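# Discard plates F10 and F07 from hotel H1 into WASTE

## Task

Take plates F10 and F07 out of plate hotel H1 and drop them into the waste bin WASTE, which has to be standing upright afterwards. Every other plate must finish resting in its original slot on its own, not held there by the robot. At the end, open the gripper and move the arm away.

## Robot and tools

ROBOT. A single four-axis SCARA-style arm (scara4): a vertical lift, a shoulder and an elbow turning about vertical axes, a wrist yaw, and a two-finger parallel gripper that always stays level and cannot tilt. The commanded point, end_effector_position (link pinch), sits midway between the two rubber pads, about 2 to 3 cm back from the fingertips. The fingers point along the gripper's +x axis and close along its y axis.

FRAMES. Results report the hand in the scene frame: origin on the table top under the arm base, +z up, +y to the left when looking along +x, positions in metres, orientation as end_effector_quat_wxyz. The reported position can be slightly wrong, more so at long reach. Motion commands, however, are written in the gripper's own axes.

STATIONS. H1 is a hotel of 6 slots, slot 1 lowest; each plate's ID is on a front label. A plate counts as home when it rests flat on its shelf's two prongs, short edge facing front, behind both front pins and between the side pins. Nest RG in front of H1 can hold a plate temporarily. WASTE is loose on the table; you may bring a plate to its rim and release it so it drops in. Plates in WASTE cannot be recovered.

execute_actions(actions): a list of actions run in sequence. Each action is a table of 0 to 15 rows; each row lasts one control step of 1/30 s, and if fewer than 15 rows are given the last row repeats to fill 15 steps (0.5 s). One row = 5 numbers, each in [-1, 1]: dx, dy, dz, rz, opening. dx, dy, dz, rz are an offset of the target from the gripper pose measured when that action began (for the first action of a call, the last pose reported in the scene), in gripper axes; every row refers to that same starting pose, not to the row before. Scale: 1.0 = 0.6 m for translations, 180 degrees for rz; rz rotates about the gripper z axis from +x toward +y. opening is absolute, not an offset: +1 = fully open (0.140 m), -1 = closed (pads still 0.066 m apart). Closing fully takes at least about 0.6 s. An empty list simply returns the current state and images.

move(target, speed, blocking): drives the gripper along a straight path toward one target. target is one row of 5 numbers laid out as above, with offsets taken from the pose in the latest result that shows one; opening is sent at the move's start. speed is the path's top speed in m/s, 0.002 to 0.5 (default 0.25); turning is capped at twice that value in rad/s. Paths last 0.5 to 10 s and are cut off at 10 s. Rotation goes the short way. The path ignores obstacles, and the real gripper may lag, wander, or overshoot speed, especially with the arm nearly straight. Faster contacts hit harder, and a target set further beyond a contact presses harder. The extra line reports how it ended (done, off_target, moving, held, fault), the distance from target, and limits (paced = the sent pose was clipped; held = a safety check blocked some steps, after which the arm may jump faster than speed). With blocking=false you get a result after 0.5 s while the arm keeps going; other actions and moves are rejected until a result shows it ended, so use wait or stop.

wait(seconds): 0 to 10 s, lets the scene run while the arm keeps its last command; returns early if a running move finishes. stop(): brakes a running move to rest (needs room, more when fast); fingers keep moving. zoom_image(camera, region): enlarges part of the latest image from cam_high (672x504) or cam_wrist (504x504); region is [x0, y0, x1, y1] in pixels from the top-left, at most 504 by 504. finished_scene(scene): ends the given scene number permanently and reports success; the goal must hold afterwards.

CONTROL DETAILS. Each step the commanded pose is limited to 70 mm and 16 degrees from the measured pose, and the joints follow by damped inverse kinematics, so large offsets may need several actions; after an action the arm stops at most at the last clipped pose. The Hand target line shows where the controller is heading. Because offsets come from the measured pose, repeating a small offset against something rigid does not press harder, but against something yielding it goes further. Joints slow and stop together; after big moves the arm may still be short when the result arrives.

RESULT LINES. Joint positions: lift (m, 0.000 to 0.550), shoulder (-2.000 to 2.000), elbow (-2.800 to 2.800), wrist yaw (-12.566 to 12.566) in rad, then pad gap in m. Keep the elbow more than 0.4 rad away from 0 or the arm may fold and fault. grip_measured is the measured opening on the command scale (readings may be off by about 1 mm throughout a scene). To hold a plate, command an opening below grip_measured: roughly 0.04 lower for a firm grip, less for a gentle one. Pad force is about 18 N at most; fast closing can squeeze harder. 'pose unreachable' means the clearance check altered or blocked the command. MOTOR HOT appears from 85 °C; at 100 °C an OVER-TEMPERATURE FAULT brakes the arm until cool, and holding loads heats motors even while idle.

LIMITS AND HAZARDS. Load limits: lift 54.6 N, shoulder 8.19 N m, elbow 4.09 N m, wrist yaw 1.36 N m, including a held object's weight. Reaching one halts the arm for 10 s and drops the rest of the call. Avoid drops, slips, slams, hard impacts and strong pushes; never knock anything off the table, which ends the scene. Keep WASTE upright and do not disturb neighbouring plates. Occasional disturbances may tug a held plate or nudge loose items. The simulation runs while you compose replies, holding the last command. Camera calibrations (pinhole+radial cam_high, fisheye cam_wrist) are given with small possible errors; results list any camera whose numbers changed.

Each tool is called by a JSON object that holds its "fn" and its "kwargs".

## Session

{"fn": "execute_actions", "kwargs": {"actions": []}}

Scene clock: 0.00 s.
end_effector_position=(+0.6640, +0.0430, +0.2554) grip_measured=+1.00 end_effector_quat_wxyz=(+0.999, +0.000, +0.000, +0.051)
Joint positions: [ 0.25   0.831  1.475 -2.203  0.14 ]
Motor temperatures (°C, as the motors report them): [35 25 25 26]
Hand target: +0.664, +0.043, +0.255; +0.999, +0.000, +0.000, +0.051
camera_calibration (this result's frames):
cam_wrist: T_world_to_cam=[[0.103071, -0.994672, 0.00187546, -0.0167396], [-0.59334, -0.0629969, -0.802483, 0.589379], [0.798325, 0.0815999, -0.596672, -0.285489], [0, 0, 0, 1]] pos_world=[0.579341, 0.0437745, 0.302654]

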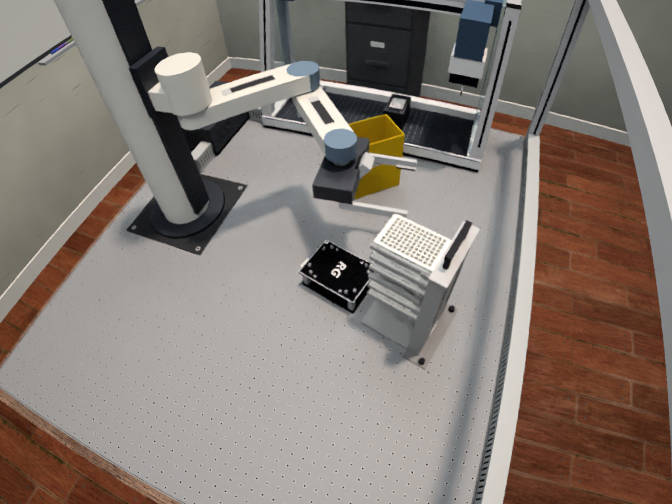

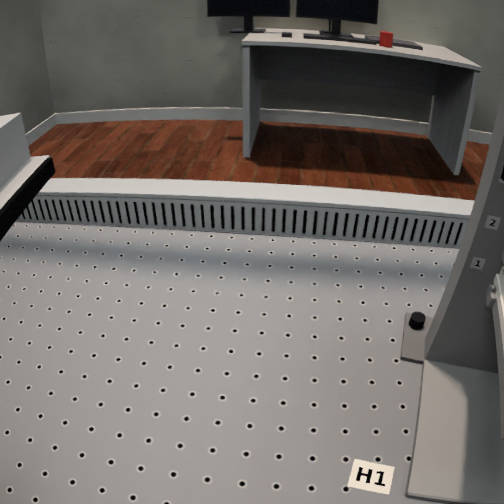

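{"fn": "move", "kwargs": {"target": [-0.167,0,0.03,0,1], "speed": 0.4}}

{"fn": "move", "kwargs": {"target": [0,-0.21,0,-0.118,0.3], "speed": 0.4}}

Scene clock: 13.80 s.
end_effector_position=(+0.5643, +0.0327, +0.2734) grip_measured=+1.00 end_effector_quat_wxyz=(+0.999, +0.000, +0.000, +0.051)
Joint positions: [ 0.268  1.006  0.995 -1.9    0.14 ]
Motor temperatures (°C, as the motors report them): [35 25 25 26]
Hand target: +0.564, +0.033, +0.273; +0.999, +0.000, +0.000, +0.051
Off the commanded pose: 0.000 m, 0 deg.
move: done
camera_calibration (this result's frames):
cam_wrist: T_world_to_cam=[[0.102691, -0.994711, 0.00187546, -0.0164832], [-0.593364, -0.0627704, -0.802483, 0.544038], [0.798356, 0.0812952, -0.596672, -0.194267], [0, 0, 0, 1]] pos_world=[0.479599, 0.0335464, 0.320698]

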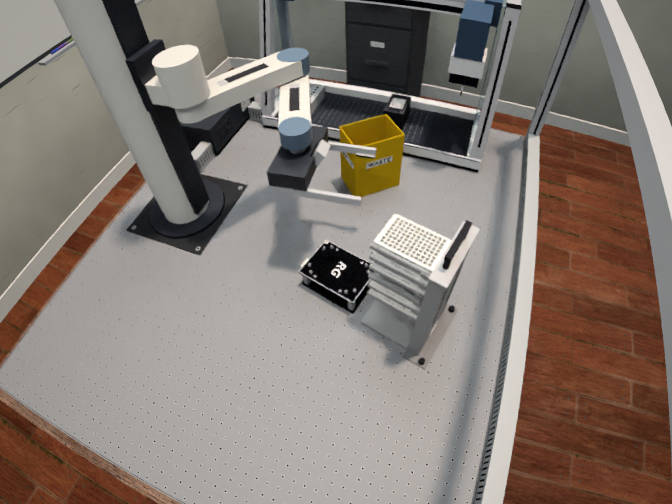

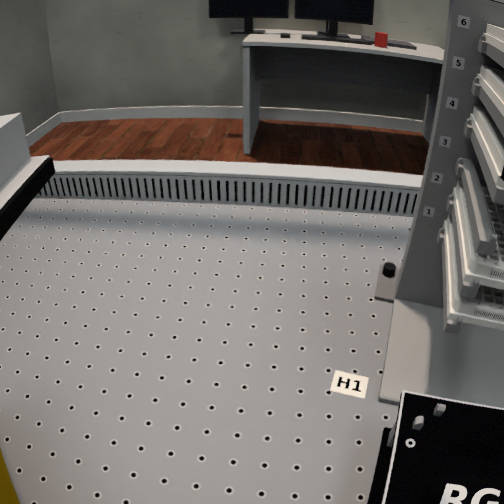

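Scene clock: 14.70 s.
end_effector_position=(+0.5771, -0.0927, +0.2734) grip_measured=+0.30 end_effector_quat_wxyz=(+0.991, +0.000, +0.000, -0.134)
Joint positions: [ 0.268  0.693  1.095 -2.057  0.114]
Motor temperatures (°C, as the motors report them): [35 25 25 26]
Hand target: +0.577, -0.093, +0.273; +0.991, +0.000, +0.000, -0.134
Off the commanded pose: 0.000 m, 0 deg.
move: done
camera_calibration (this result's frames):
cam_wrist: T_world_to_cam=[[-0.264873, -0.964281, 0.00187546, 0.072389], [-0.575761, 0.156592, -0.802483, 0.553929], [0.773525, -0.213636, -0.596672, -0.20729], [0, 0, 0, 1]] pos_world=[0.498448, -0.0612219, 0.320698]

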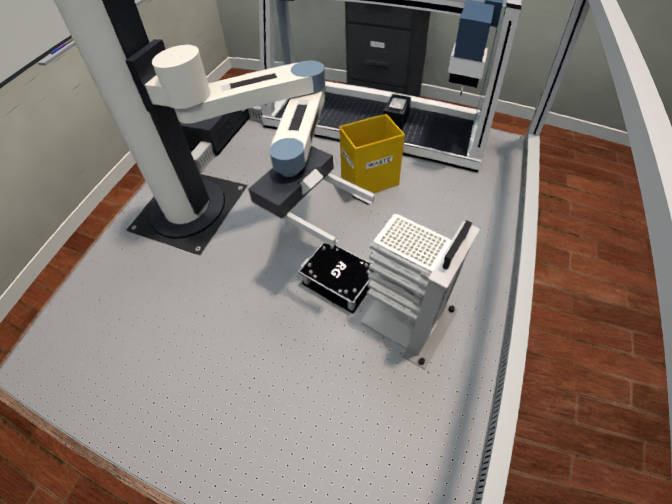

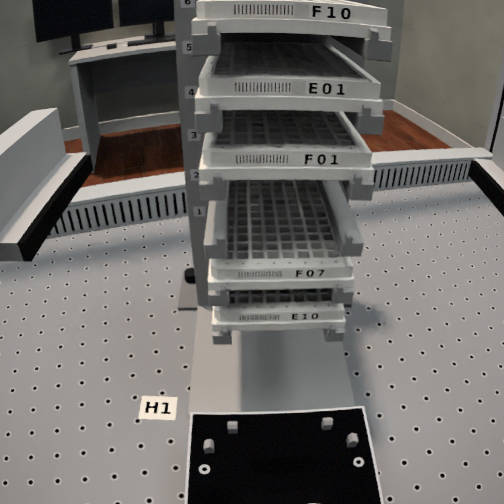

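{"fn": "move", "kwargs": {"target": [0.01,-0.013,0.06,0,0.3]}}

Scene clock: 24.43 s.
end_effector_position=(+0.5807, -0.1019, +0.3095) grip_measured=+0.30 end_effector_quat_wxyz=(+0.991, +0.000, +0.000, -0.134)
Joint positions: [ 0.304  0.654  1.12  -2.044  0.114]
Motor temperatures (°C, as the motors report them): [35 25 25 26]
Hand target: +0.581, -0.102, +0.309; +0.991, +0.000, +0.000, -0.134
Off the commanded pose: 0.000 m, 0 deg.
move: done
camera_calibration (this result's frames):
cam_wrist: T_world_to_cam=[[-0.265403, -0.964136, 0.00187546, 0.0647372], [-0.575675, 0.156908, -0.802483, 0.586375], [0.773408, -0.214061, -0.596672, -0.190543], [0, 0, 0, 1]] pos_world=[0.502111, -0.0703797, 0.356743]

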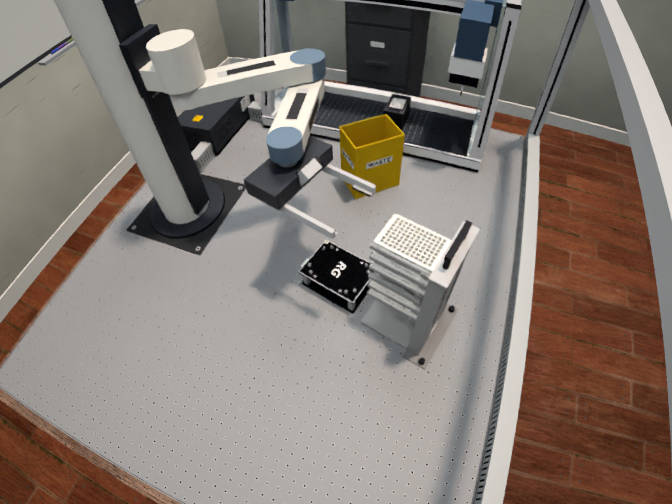

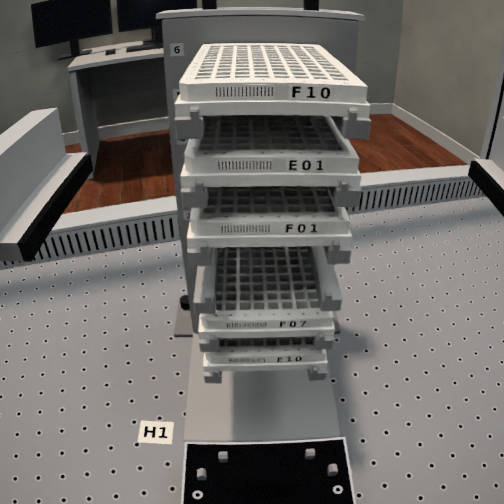

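{"fn": "move", "kwargs": {"target": [0,-0.006,0,0.01,0.3]}}

{"fn": "move", "kwargs": {"target": [0.225,0,0,0,0.3]}}

Scene clock: 33.33 s.
end_effector_position=(+0.5798, -0.1054, +0.3095) grip_measured=+0.30 end_effector_quat_wxyz=(+0.993, +0.000, +0.000, -0.119)
Joint positions: [ 0.304  0.626  1.12  -1.984  0.114]
Motor temperatures (°C, as the motors report them): [35 25 25 26]
Hand target: +0.580, -0.105, +0.309; +0.993, +0.000, +0.000, -0.119
Off the commanded pose: 0.000 m, 0 deg.
move: done
camera_calibration (this result's frames):
cam_wrist: T_world_to_cam=[[-0.235129, -0.971962, 0.00187546, 0.042774], [-0.580299, 0.138833, -0.802483, 0.58716], [0.779723, -0.189776, -0.596672, -0.191669], [0, 0, 0, 1]] pos_world=[0.500234, -0.0763164, 0.356742]

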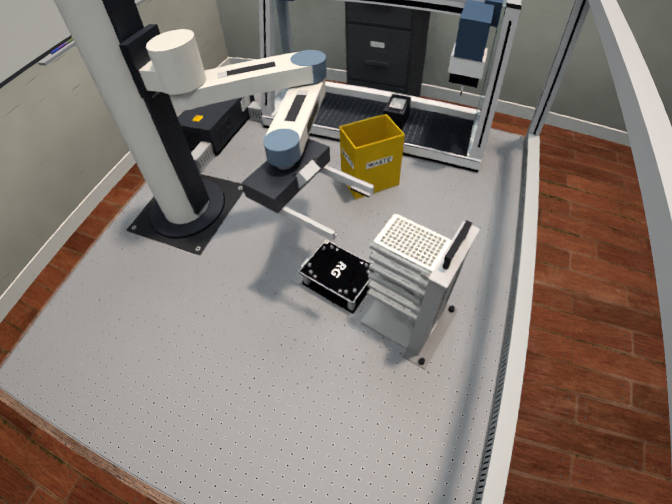

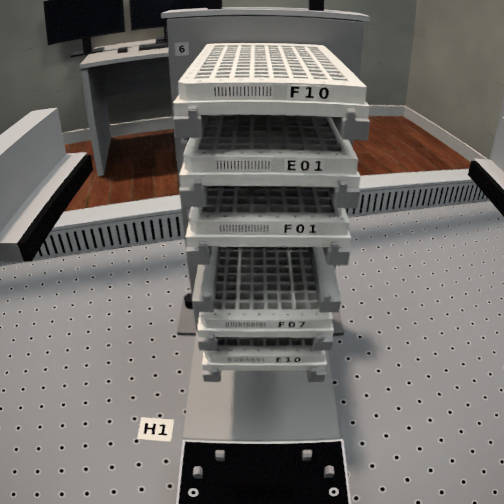

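Scene clock: 34.30 s.
end_effector_position=(+0.7110, -0.1373, +0.3095) grip_measured=+0.30 end_effector_quat_wxyz=(+0.993, +0.000, +0.000, -0.119)
Joint positions: [ 0.305  0.34   1.833 -2.412  0.114]
Motor temperatures (°C, as the motors report them): [35 25 25 26]
Hand target: +0.711, -0.137, +0.309; +0.993, +0.000, +0.000, -0.119
Off the commanded pose: 0.000 m, 0 deg.
move: done
camera_calibration (this result's frames):
cam_wrist: T_world_to_cam=[[-0.234927, -0.972011, 0.00187546, 0.0424527], [-0.580328, 0.138712, -0.802483, 0.667745], [0.779762, -0.189613, -0.596672, -0.300031], [0, 0, 0, 1]] pos_world=[0.631437, -0.108249, 0.356754]

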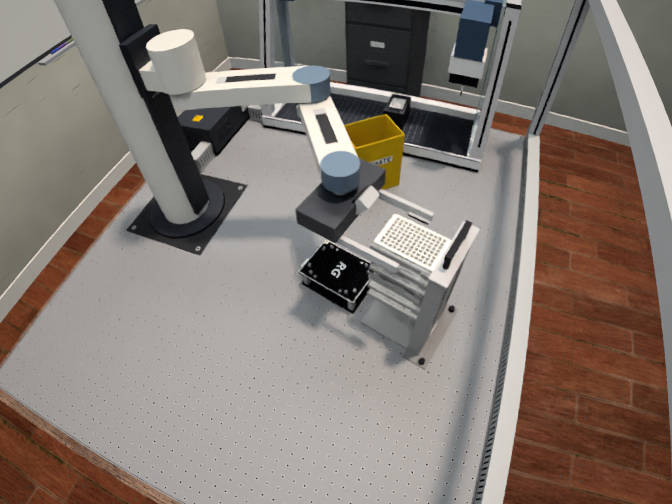

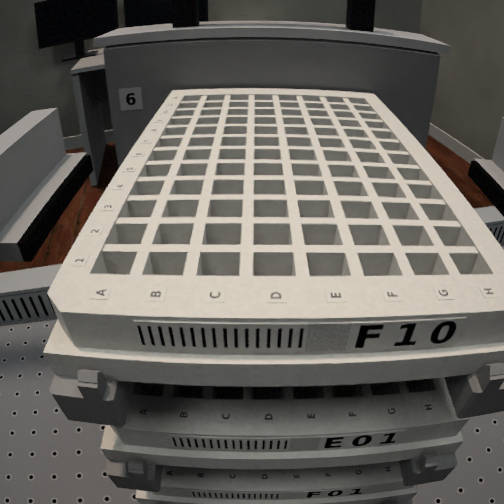

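{"fn": "move", "kwargs": {"target": [0.002,-0.003,0.0033,0,0.3]}}

{"fn": "move", "kwargs": {"target": [0,0,0,0,-0.62]}}

{"fn": "move", "kwargs": {"target": [0,0,0.013,0,-0.62], "speed": 0.03}}

Scene clock: 40.03 s.
end_effector_position=(+0.7117, -0.1393, +0.3114) grip_measured=+0.30 end_effector_quat_wxyz=(+0.993, +0.000, +0.000, -0.119)
Joint positions: [ 0.306  0.333  1.841 -2.412  0.114]
Motor temperatures (°C, as the motors report them): [35 25 25 26]
Hand target: +0.712, -0.139, +0.311; +0.993, +0.000, +0.000, -0.119
Off the commanded pose: 0.000 m, 0 deg.
move: done
camera_calibration (this result's frames):
cam_wrist: T_world_to_cam=[[-0.234887, -0.972021, 0.00187546, 0.040643], [-0.580334, 0.138688, -0.802483, 0.669997], [0.77977, -0.189581, -0.596672, -0.299808], [0, 0, 0, 1]] pos_world=[0.632149, -0.110252, 0.358697]

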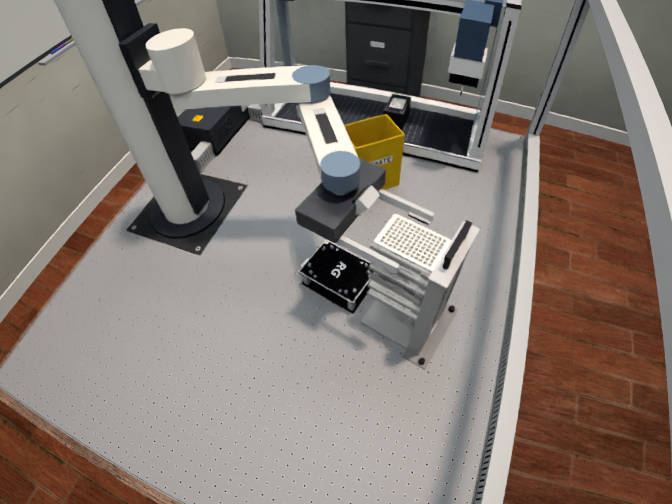

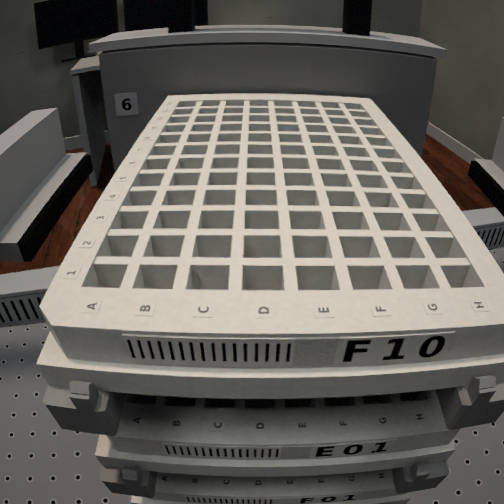

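Scene clock: 40.53 s.
end_effector_position=(+0.7123, -0.1377, +0.3114) grip_measured=-0.56 end_effector_quat_wxyz=(+0.993, +0.000, +0.000, -0.115)
Joint positions: [ 0.306  0.334  1.842 -2.407  0.082]
Motor temperatures (°C, as the motors report them): [35 25 25 26]
Hand target: +0.712, -0.139, +0.311; +0.993, +0.000, +0.000, -0.119
Off the commanded pose: 0.002 m, 0 deg.
move: done
camera_calibration (this result's frames):
cam_wrist: T_world_to_cam=[[-0.228391, -0.973568, 0.00187546, 0.0374781], [-0.581247, 0.13481, -0.802483, 0.670212], [0.781018, -0.18437, -0.596672, -0.300108], [0, 0, 0, 1]] pos_world=[0.632508, -0.109195, 0.358697]

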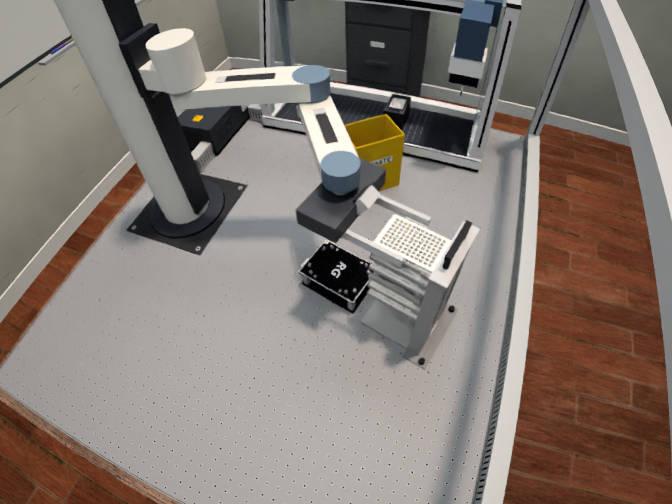

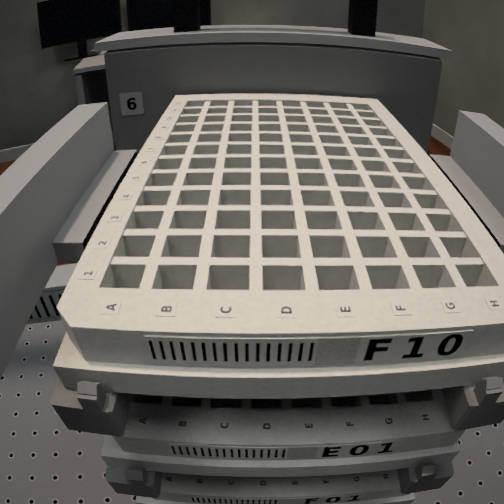

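Scene clock: 41.23 s.
end_effector_position=(+0.7122, -0.1377, +0.3193) grip_measured=-0.56 end_effector_quat_wxyz=(+0.993, +0.000, +0.000, -0.116)
Joint positions: [ 0.314  0.334  1.841 -2.407  0.082]
Motor temperatures (°C, as the motors report them): [35 25 25 26]
Hand target: +0.712, -0.138, +0.319; +0.993, +0.000, +0.000, -0.115
Off the commanded pose: 0.000 m, 0 deg.
move: done
camera_calibration (this result's frames):
cam_wrist: T_world_to_cam=[[-0.228459, -0.973552, 0.00187546, 0.0375223], [-0.581237, 0.134851, -0.802483, 0.676466], [0.781005, -0.184425, -0.596672, -0.295414], [0, 0, 0, 1]] pos_world=[0.632479, -0.109173, 0.366516]

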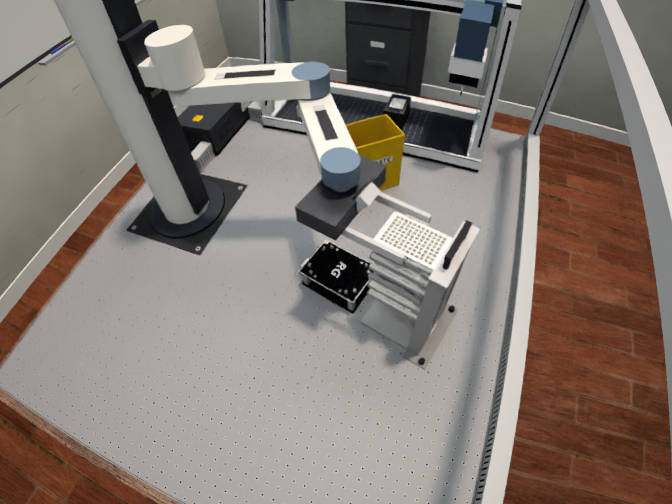

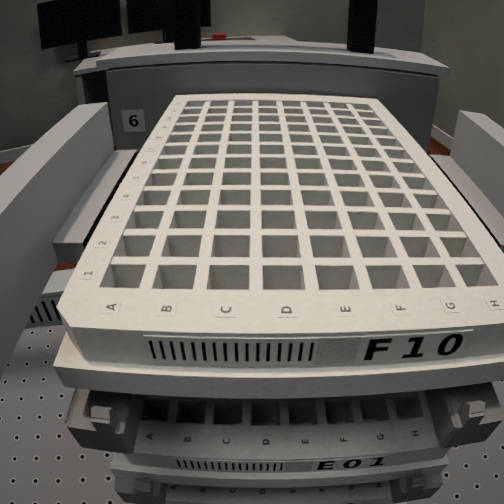

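{"fn": "move", "kwargs": {"target": [-0.27,0,0,0,-0.62], "speed": 0.2}}

{"fn": "move", "kwargs": {"target": [-0.27,0.51,-0.065,0.302,-0.62], "speed": 0.35}}

Scene clock: 52.57 s.
end_effector_position=(+0.5545, -0.1005, +0.3192) grip_measured=-0.56 end_effector_quat_wxyz=(+0.993, +0.000, +0.000, -0.116)
Joint positions: [ 0.314  0.656  1.004 -1.891  0.082]
Motor temperatures (°C, as the motors report them): [35 25 25 26]
Hand target: +0.555, -0.101, +0.319; +0.993, +0.000, +0.000, -0.116
Off the commanded pose: 0.000 m, 0 deg.
move: done
camera_calibration (this result's frames):
cam_wrist: T_world_to_cam=[[-0.228868, -0.973456, 0.00187546, 0.0378803], [-0.581181, 0.135095, -0.802483, 0.579727], [0.780928, -0.184753, -0.596672, -0.165352], [0, 0, 0, 1]] pos_world=[0.474724, -0.0719925, 0.366489]

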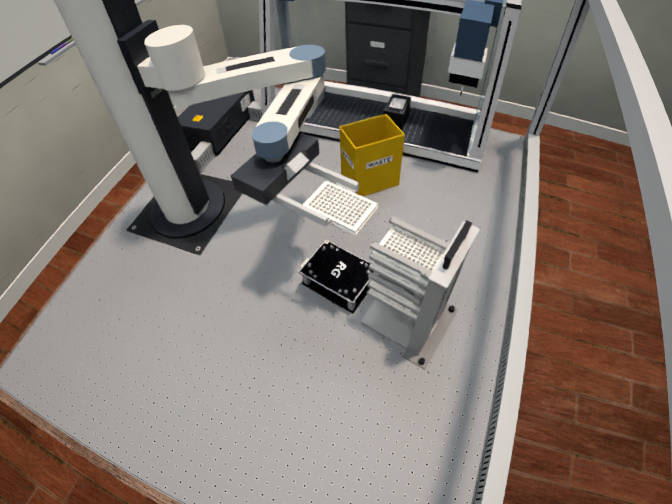

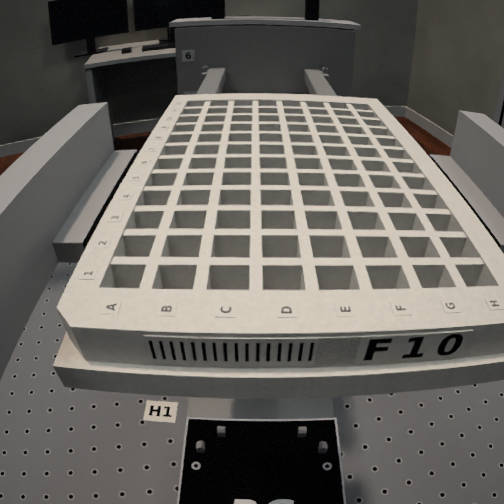

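Scene clock: 54.30 s.
end_effector_position=(+0.4671, +0.2346, +0.2802) grip_measured=-0.56 end_effector_quat_wxyz=(+0.936, +0.000, +0.000, +0.351)
Joint positions: [ 0.275  1.607  0.925 -1.815  0.082]
Motor temperatures (°C, as the motors report them): [35 25 25 26]
Hand target: +0.467, +0.234, +0.280; +0.936, +0.000, +0.000, +0.351
Off the commanded pose: 0.000 m, 0 deg.
move: done
camera_calibration (this result's frames):
cam_wrist: T_world_to_cam=[[0.658345, -0.752714, 0.00187546, -0.121991], [-0.448134, -0.393951, -0.802483, 0.514271], [0.604779, 0.52747, -0.596672, -0.14328], [0, 0, 0, 1]] pos_world=[0.397427, 0.186349, 0.327431]

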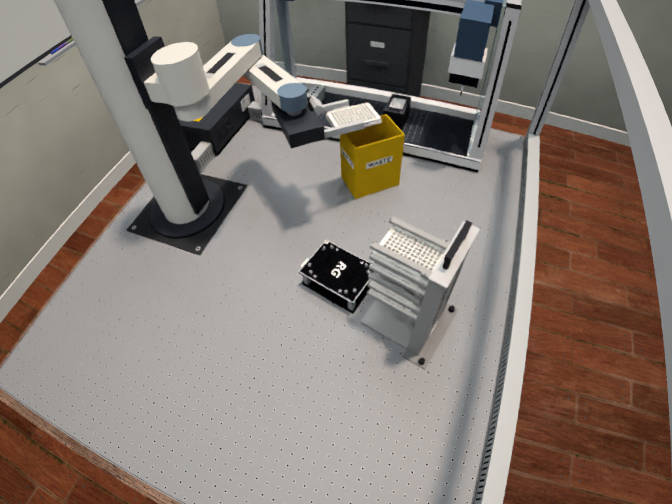

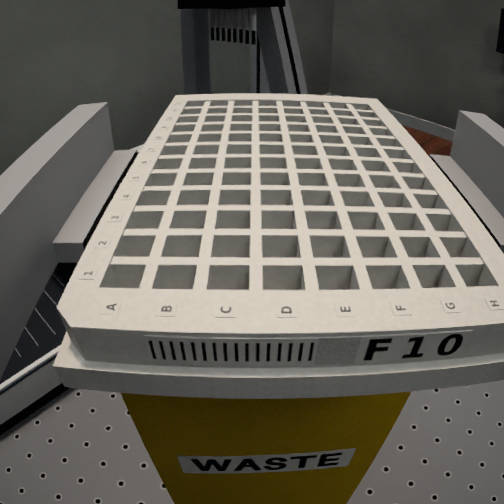

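{"fn": "move", "kwargs": {"target": [0.105,0.008,-0.085,0.01,-0.62], "speed": 0.15}}

{"fn": "zoom_image", "kwargs": {"camera": "cam_high", "region": [290,70,450,210]}}

Scene clock: 60.53 s.
end_effector_position=(+0.5113, +0.2797, +0.2291) grip_measured=-0.56 end_effector_quat_wxyz=(+0.931, +0.000, +0.000, +0.366)
Joint positions: [ 0.224  1.522  1.211 -1.984  0.082]
Motor temperatures (°C, as the motors report them): [35 25 25 26]
Hand target: +0.511, +0.280, +0.229; +0.931, +0.000, +0.000, +0.366
Off the commanded pose: 0.000 m, 0 deg.
move: done
camera_calibration (this result's frames):
cam_wrist: T_world_to_cam=[[0.682095, -0.731261, 0.00187546, -0.135193], [-0.435298, -0.408089, -0.802483, 0.508324], [0.58759, 0.546553, -0.596672, -0.220895], [0, 0, 0, 1]] pos_world=[0.443283, 0.229311, 0.276373]

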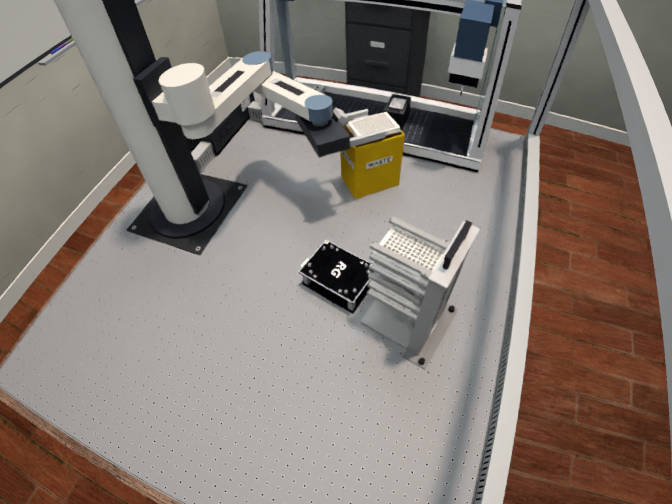

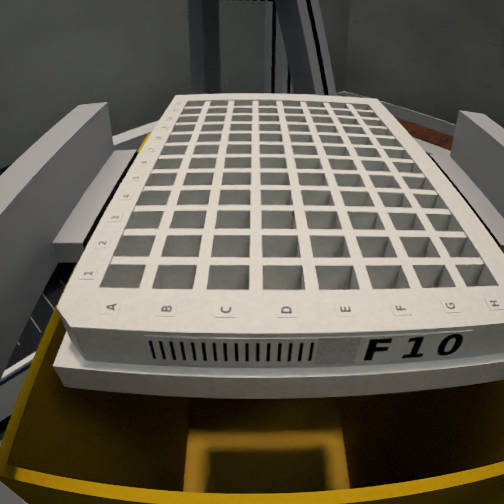

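Region (290, 70, 450, 210) of cam_high's 672x504 image, scaled by 3.150, with more detail than that image has; it fills the top 441 rows of this view, and the rest is white.

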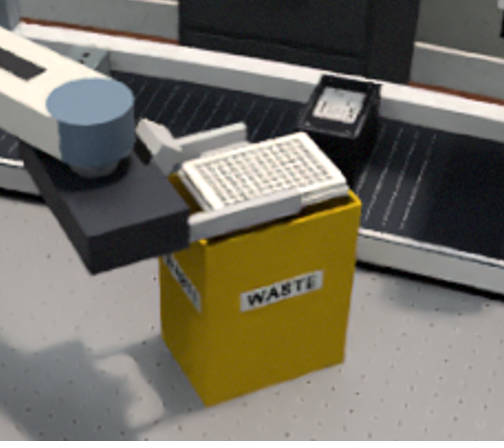

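{"fn": "move", "kwargs": {"target": [0,0,-0.013,0.008,-0.62], "speed": 0.05}}

Scene clock: 63.83 s.
end_effector_position=(+0.5113, +0.2797, +0.2213) grip_measured=-0.56 end_effector_quat_wxyz=(+0.926, +0.000, +0.000, +0.378)
Joint positions: [ 0.216  1.51   1.212 -1.948  0.082]
Motor temperatures (°C, as the motors report them): [35 25 25 26]
Hand target: +0.511, +0.280, +0.221; +0.926, +0.000, +0.000, +0.378
Off the commanded pose: 0.000 m, 0 deg.
move: done
camera_calibration (this result's frames):
cam_wrist: T_world_to_cam=[[0.699932, -0.714207, 0.00187546, -0.149122], [-0.425096, -0.418706, -0.802483, 0.499751], [0.573924, 0.560886, -0.596672, -0.222562], [0, 0, 0, 1]] pos_world=[0.444551, 0.227577, 0.268524]

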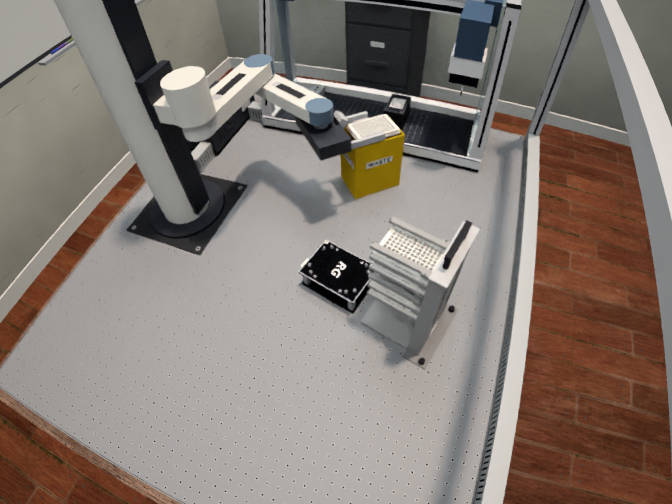

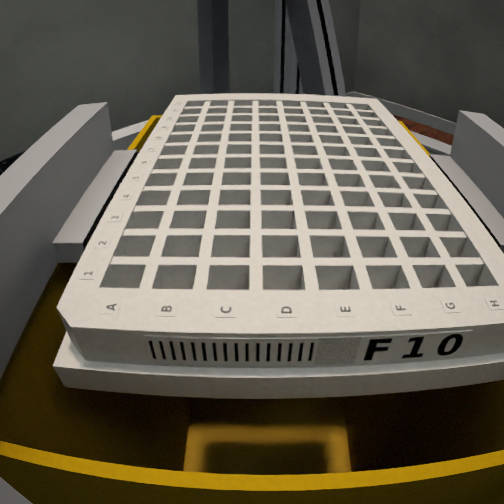

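{"fn": "move", "kwargs": {"target": [0,0,0,0,0.3]}}

{"fn": "move", "kwargs": {"target": [-0.39,-0.502,0.03,-0.3206,0.3], "speed": 0.5}}

{"fn": "move", "kwargs": {"target": [0.045,0,-0.1185,0,0.3]}}

{"fn": "move", "kwargs": {"target": [0.225,0,0,0,0.3], "speed": 0.2}}

Scene clock: 73.50 s.
end_effector_position=(+0.5113, +0.2797, +0.2213) grip_measured=+0.30 end_effector_quat_wxyz=(+0.926, +0.000, +0.000, +0.378)
Joint positions: [ 0.216  1.51   1.212 -1.948  0.114]
Motor temperatures (°C, as the motors report them): [35 25 25 26]
Hand target: +0.511, +0.280, +0.221; +0.926, +0.000, +0.000, +0.378
Off the commanded pose: 0.000 m, 0 deg.
move: done
camera_calibration (this result's frames):
cam_wrist: T_world_to_cam=[[0.699949, -0.71419, 0.00187546, -0.149131], [-0.425086, -0.418717, -0.802483, 0.49975], [0.573911, 0.5609, -0.596672, -0.222561], [0, 0, 0, 1]] pos_world=[0.444551, 0.227581, 0.268524]

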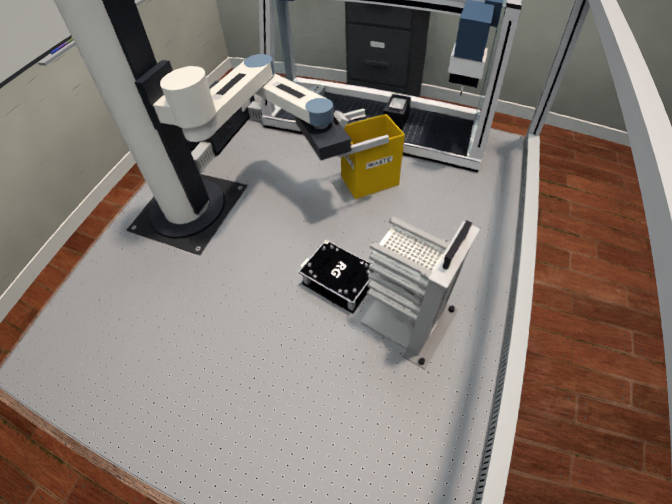

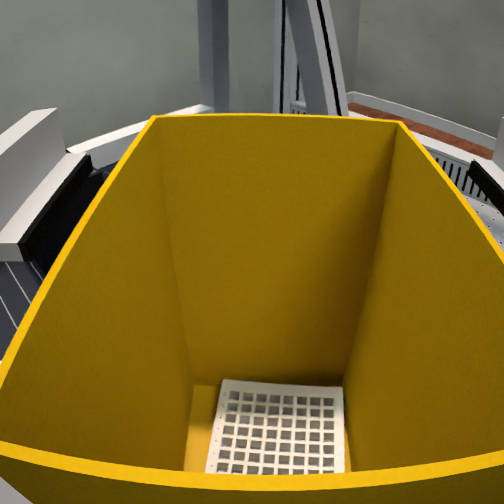

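Scene clock: 75.03 s.
end_effector_position=(+0.5547, -0.0992, +0.2392) grip_measured=+0.30 end_effector_quat_wxyz=(+0.993, +0.000, +0.000, -0.116)
Joint positions: [ 0.234  0.662  1.003 -1.898  0.114]
Motor temperatures (°C, as the motors report them): [35 25 25 26]
Hand target: +0.555, -0.099, +0.239; +0.993, +0.000, +0.000, -0.116
Off the commanded pose: 0.000 m, 0 deg.
move: done
camera_calibration (this result's frames):
cam_wrist: T_world_to_cam=[[-0.229665, -0.973268, 0.00187546, 0.039836], [-0.58107, 0.13557, -0.802483, 0.515479], [0.780776, -0.185392, -0.596672, -0.212991], [0, 0, 0, 1]] pos_world=[0.474976, -0.0705993, 0.286503]

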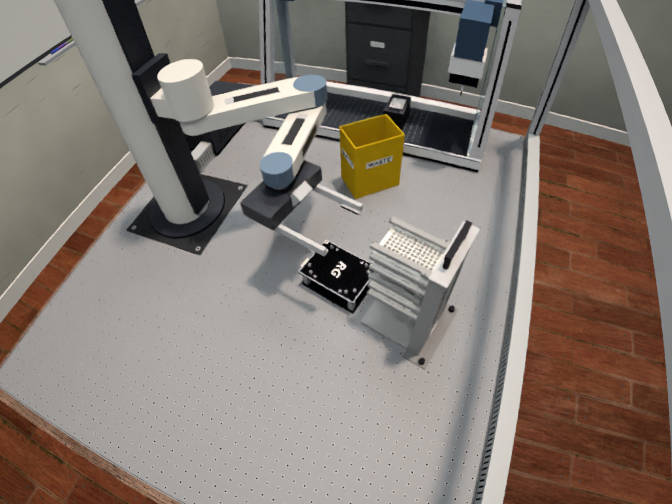

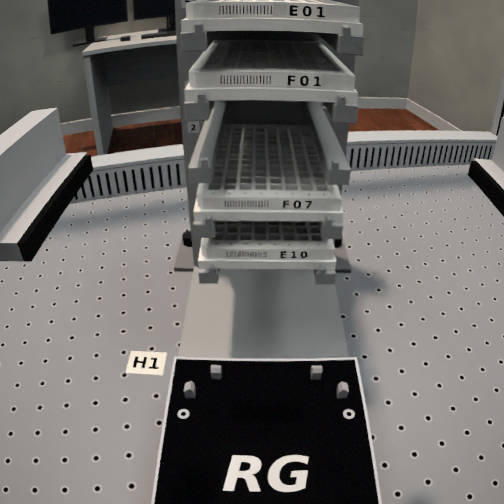

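Scene clock: 75.80 s.
end_effector_position=(+0.5810, -0.1054, +0.1681) grip_measured=+0.30 end_effector_quat_wxyz=(+0.993, +0.000, +0.000, -0.116)
Joint positions: [ 0.163  0.622  1.126 -1.98   0.114]
Motor temperatures (°C, as the motors report them): [35 25 25 26]
Hand target: +0.581, -0.105, +0.168; +0.993, +0.000, +0.000, -0.116
Off the commanded pose: 0.000 m, 0 deg.
move: done
camera_calibration (this result's frames):
cam_wrist: T_world_to_cam=[[-0.229149, -0.973389, 0.00187546, 0.0397331], [-0.581142, 0.135263, -0.802483, 0.474526], [0.780875, -0.184978, -0.596672, -0.277148], [0, 0, 0, 1]] pos_world=[0.501289, -0.0767761, 0.215358]

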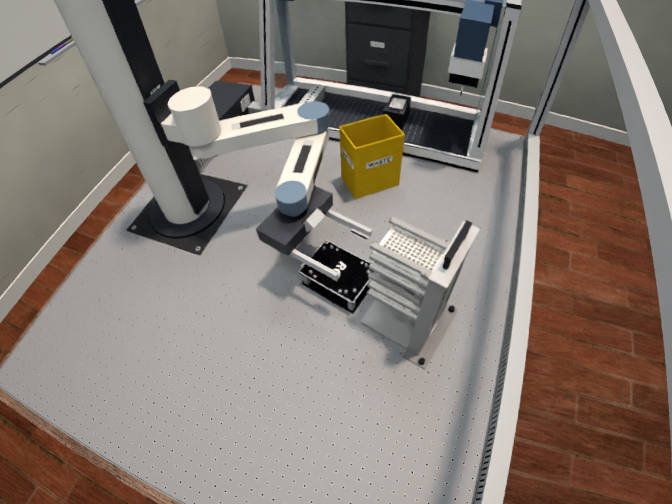

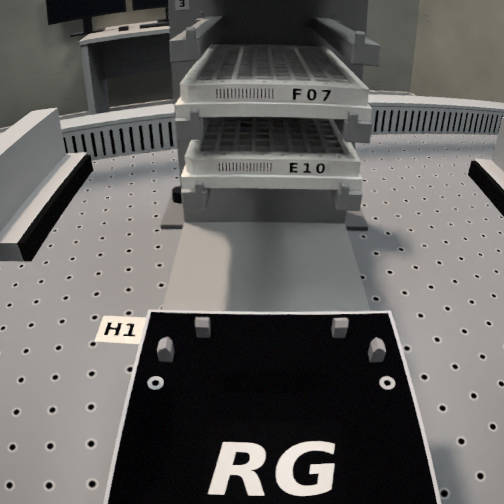

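Scene clock: 76.87 s.
end_effector_position=(+0.7124, -0.1365, +0.1681) grip_measured=+0.30 end_effector_quat_wxyz=(+0.993, +0.000, +0.000, -0.116)
Joint positions: [ 0.163  0.338  1.841 -2.41   0.114]
Motor temperatures (°C, as the motors report them): [35 25 25 26]
Hand target: +0.712, -0.136, +0.168; +0.993, +0.000, +0.000, -0.116
Off the commanded pose: 0.000 m, 0 deg.
move: done
camera_calibration (this result's frames):
cam_wrist: T_world_to_cam=[[-0.228948, -0.973437, 0.00187546, 0.0394126], [-0.58117, 0.135142, -0.802483, 0.555111], [0.780913, -0.184817, -0.596672, -0.385507], [0, 0, 0, 1]] pos_world=[0.632685, -0.107901, 0.215371]

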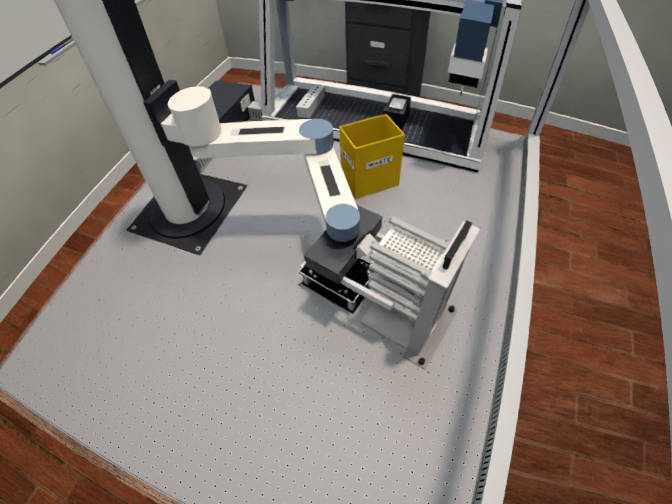

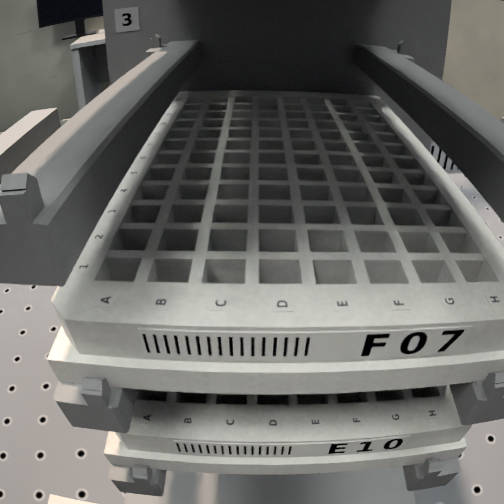

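About 1 mm low; raise.

{"fn": "execute_actions", "kwargs": {"actions": [[[0,0,0.0018,0,-0.2],[0,0,0.0018,0,-0.2],[0,0,0.0018,0,-0.2],[0,0,0.0018,0,-0.3],[0,0,0.0018,0,-0.4],[0,0,0.0018,0,-0.62]],[[0,0,0,0,-0.62]]]}}

{"fn": "move", "kwargs": {"target": [0,0,0.012,0,-0.62], "speed": 0.03}}

Scene clock: 83.83 s.
end_effector_position=(+0.7124, -0.1365, +0.1692) grip_measured=-0.56 end_effector_quat_wxyz=(+0.993, +0.000, +0.000, -0.116)
Joint positions: [ 0.164  0.338  1.841 -2.41   0.082]
Motor temperatures (°C, as the motors report them): [35 25 25 26]
Hand target: +0.712, -0.136, +0.169; +0.993, +0.000, +0.000, -0.116
Off the commanded pose: 0.000 m, 0 deg.
camera_calibration (this result's frames):
cam_wrist: T_world_to_cam=[[-0.228993, -0.973426, 0.00187546, 0.039435], [-0.581163, 0.135169, -0.802483, 0.556011], [0.780904, -0.184853, -0.596672, -0.384835], [0, 0, 0, 1]] pos_world=[0.632683, -0.107906, 0.216495]

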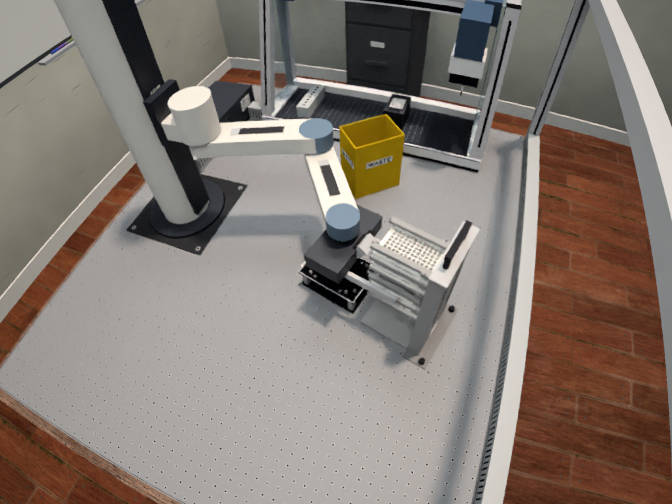

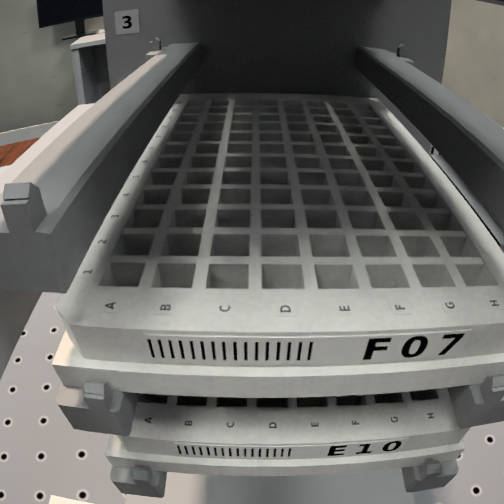

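Scene clock: 84.53 s.
end_effector_position=(+0.7124, -0.1365, +0.1765) grip_measured=-0.56 end_effector_quat_wxyz=(+0.993, +0.000, +0.000, -0.116)
Joint positions: [ 0.171  0.338  1.841 -2.41   0.082]
Motor temperatures (°C, as the motors report them): [35 25 25 26]
Hand target: +0.712, -0.136, +0.176; +0.993, +0.000, +0.000, -0.116
Off the commanded pose: 0.000 m, 0 deg.
move: done
camera_calibration (this result's frames):
cam_wrist: T_world_to_cam=[[-0.228991, -0.973427, 0.00187546, 0.039421], [-0.581164, 0.135168, -0.802483, 0.561805], [0.780905, -0.184852, -0.596672, -0.380527], [0, 0, 0, 1]] pos_world=[0.632683, -0.107906, 0.223715]

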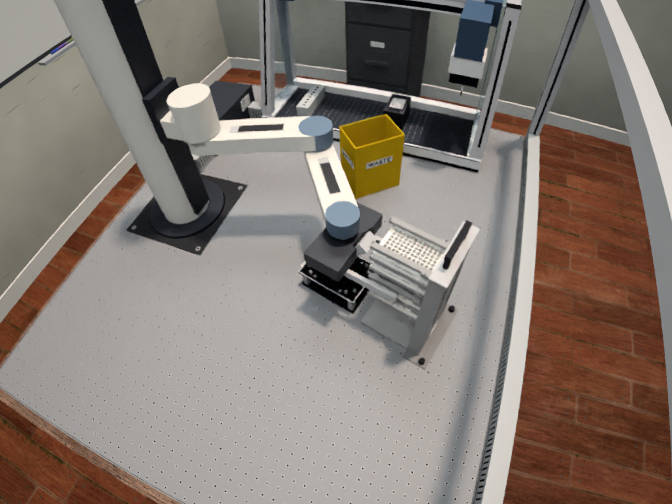

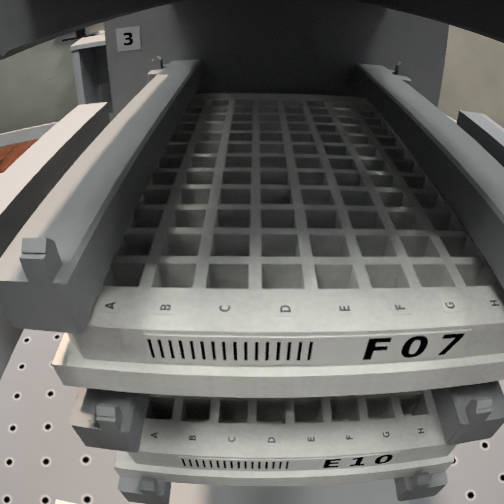

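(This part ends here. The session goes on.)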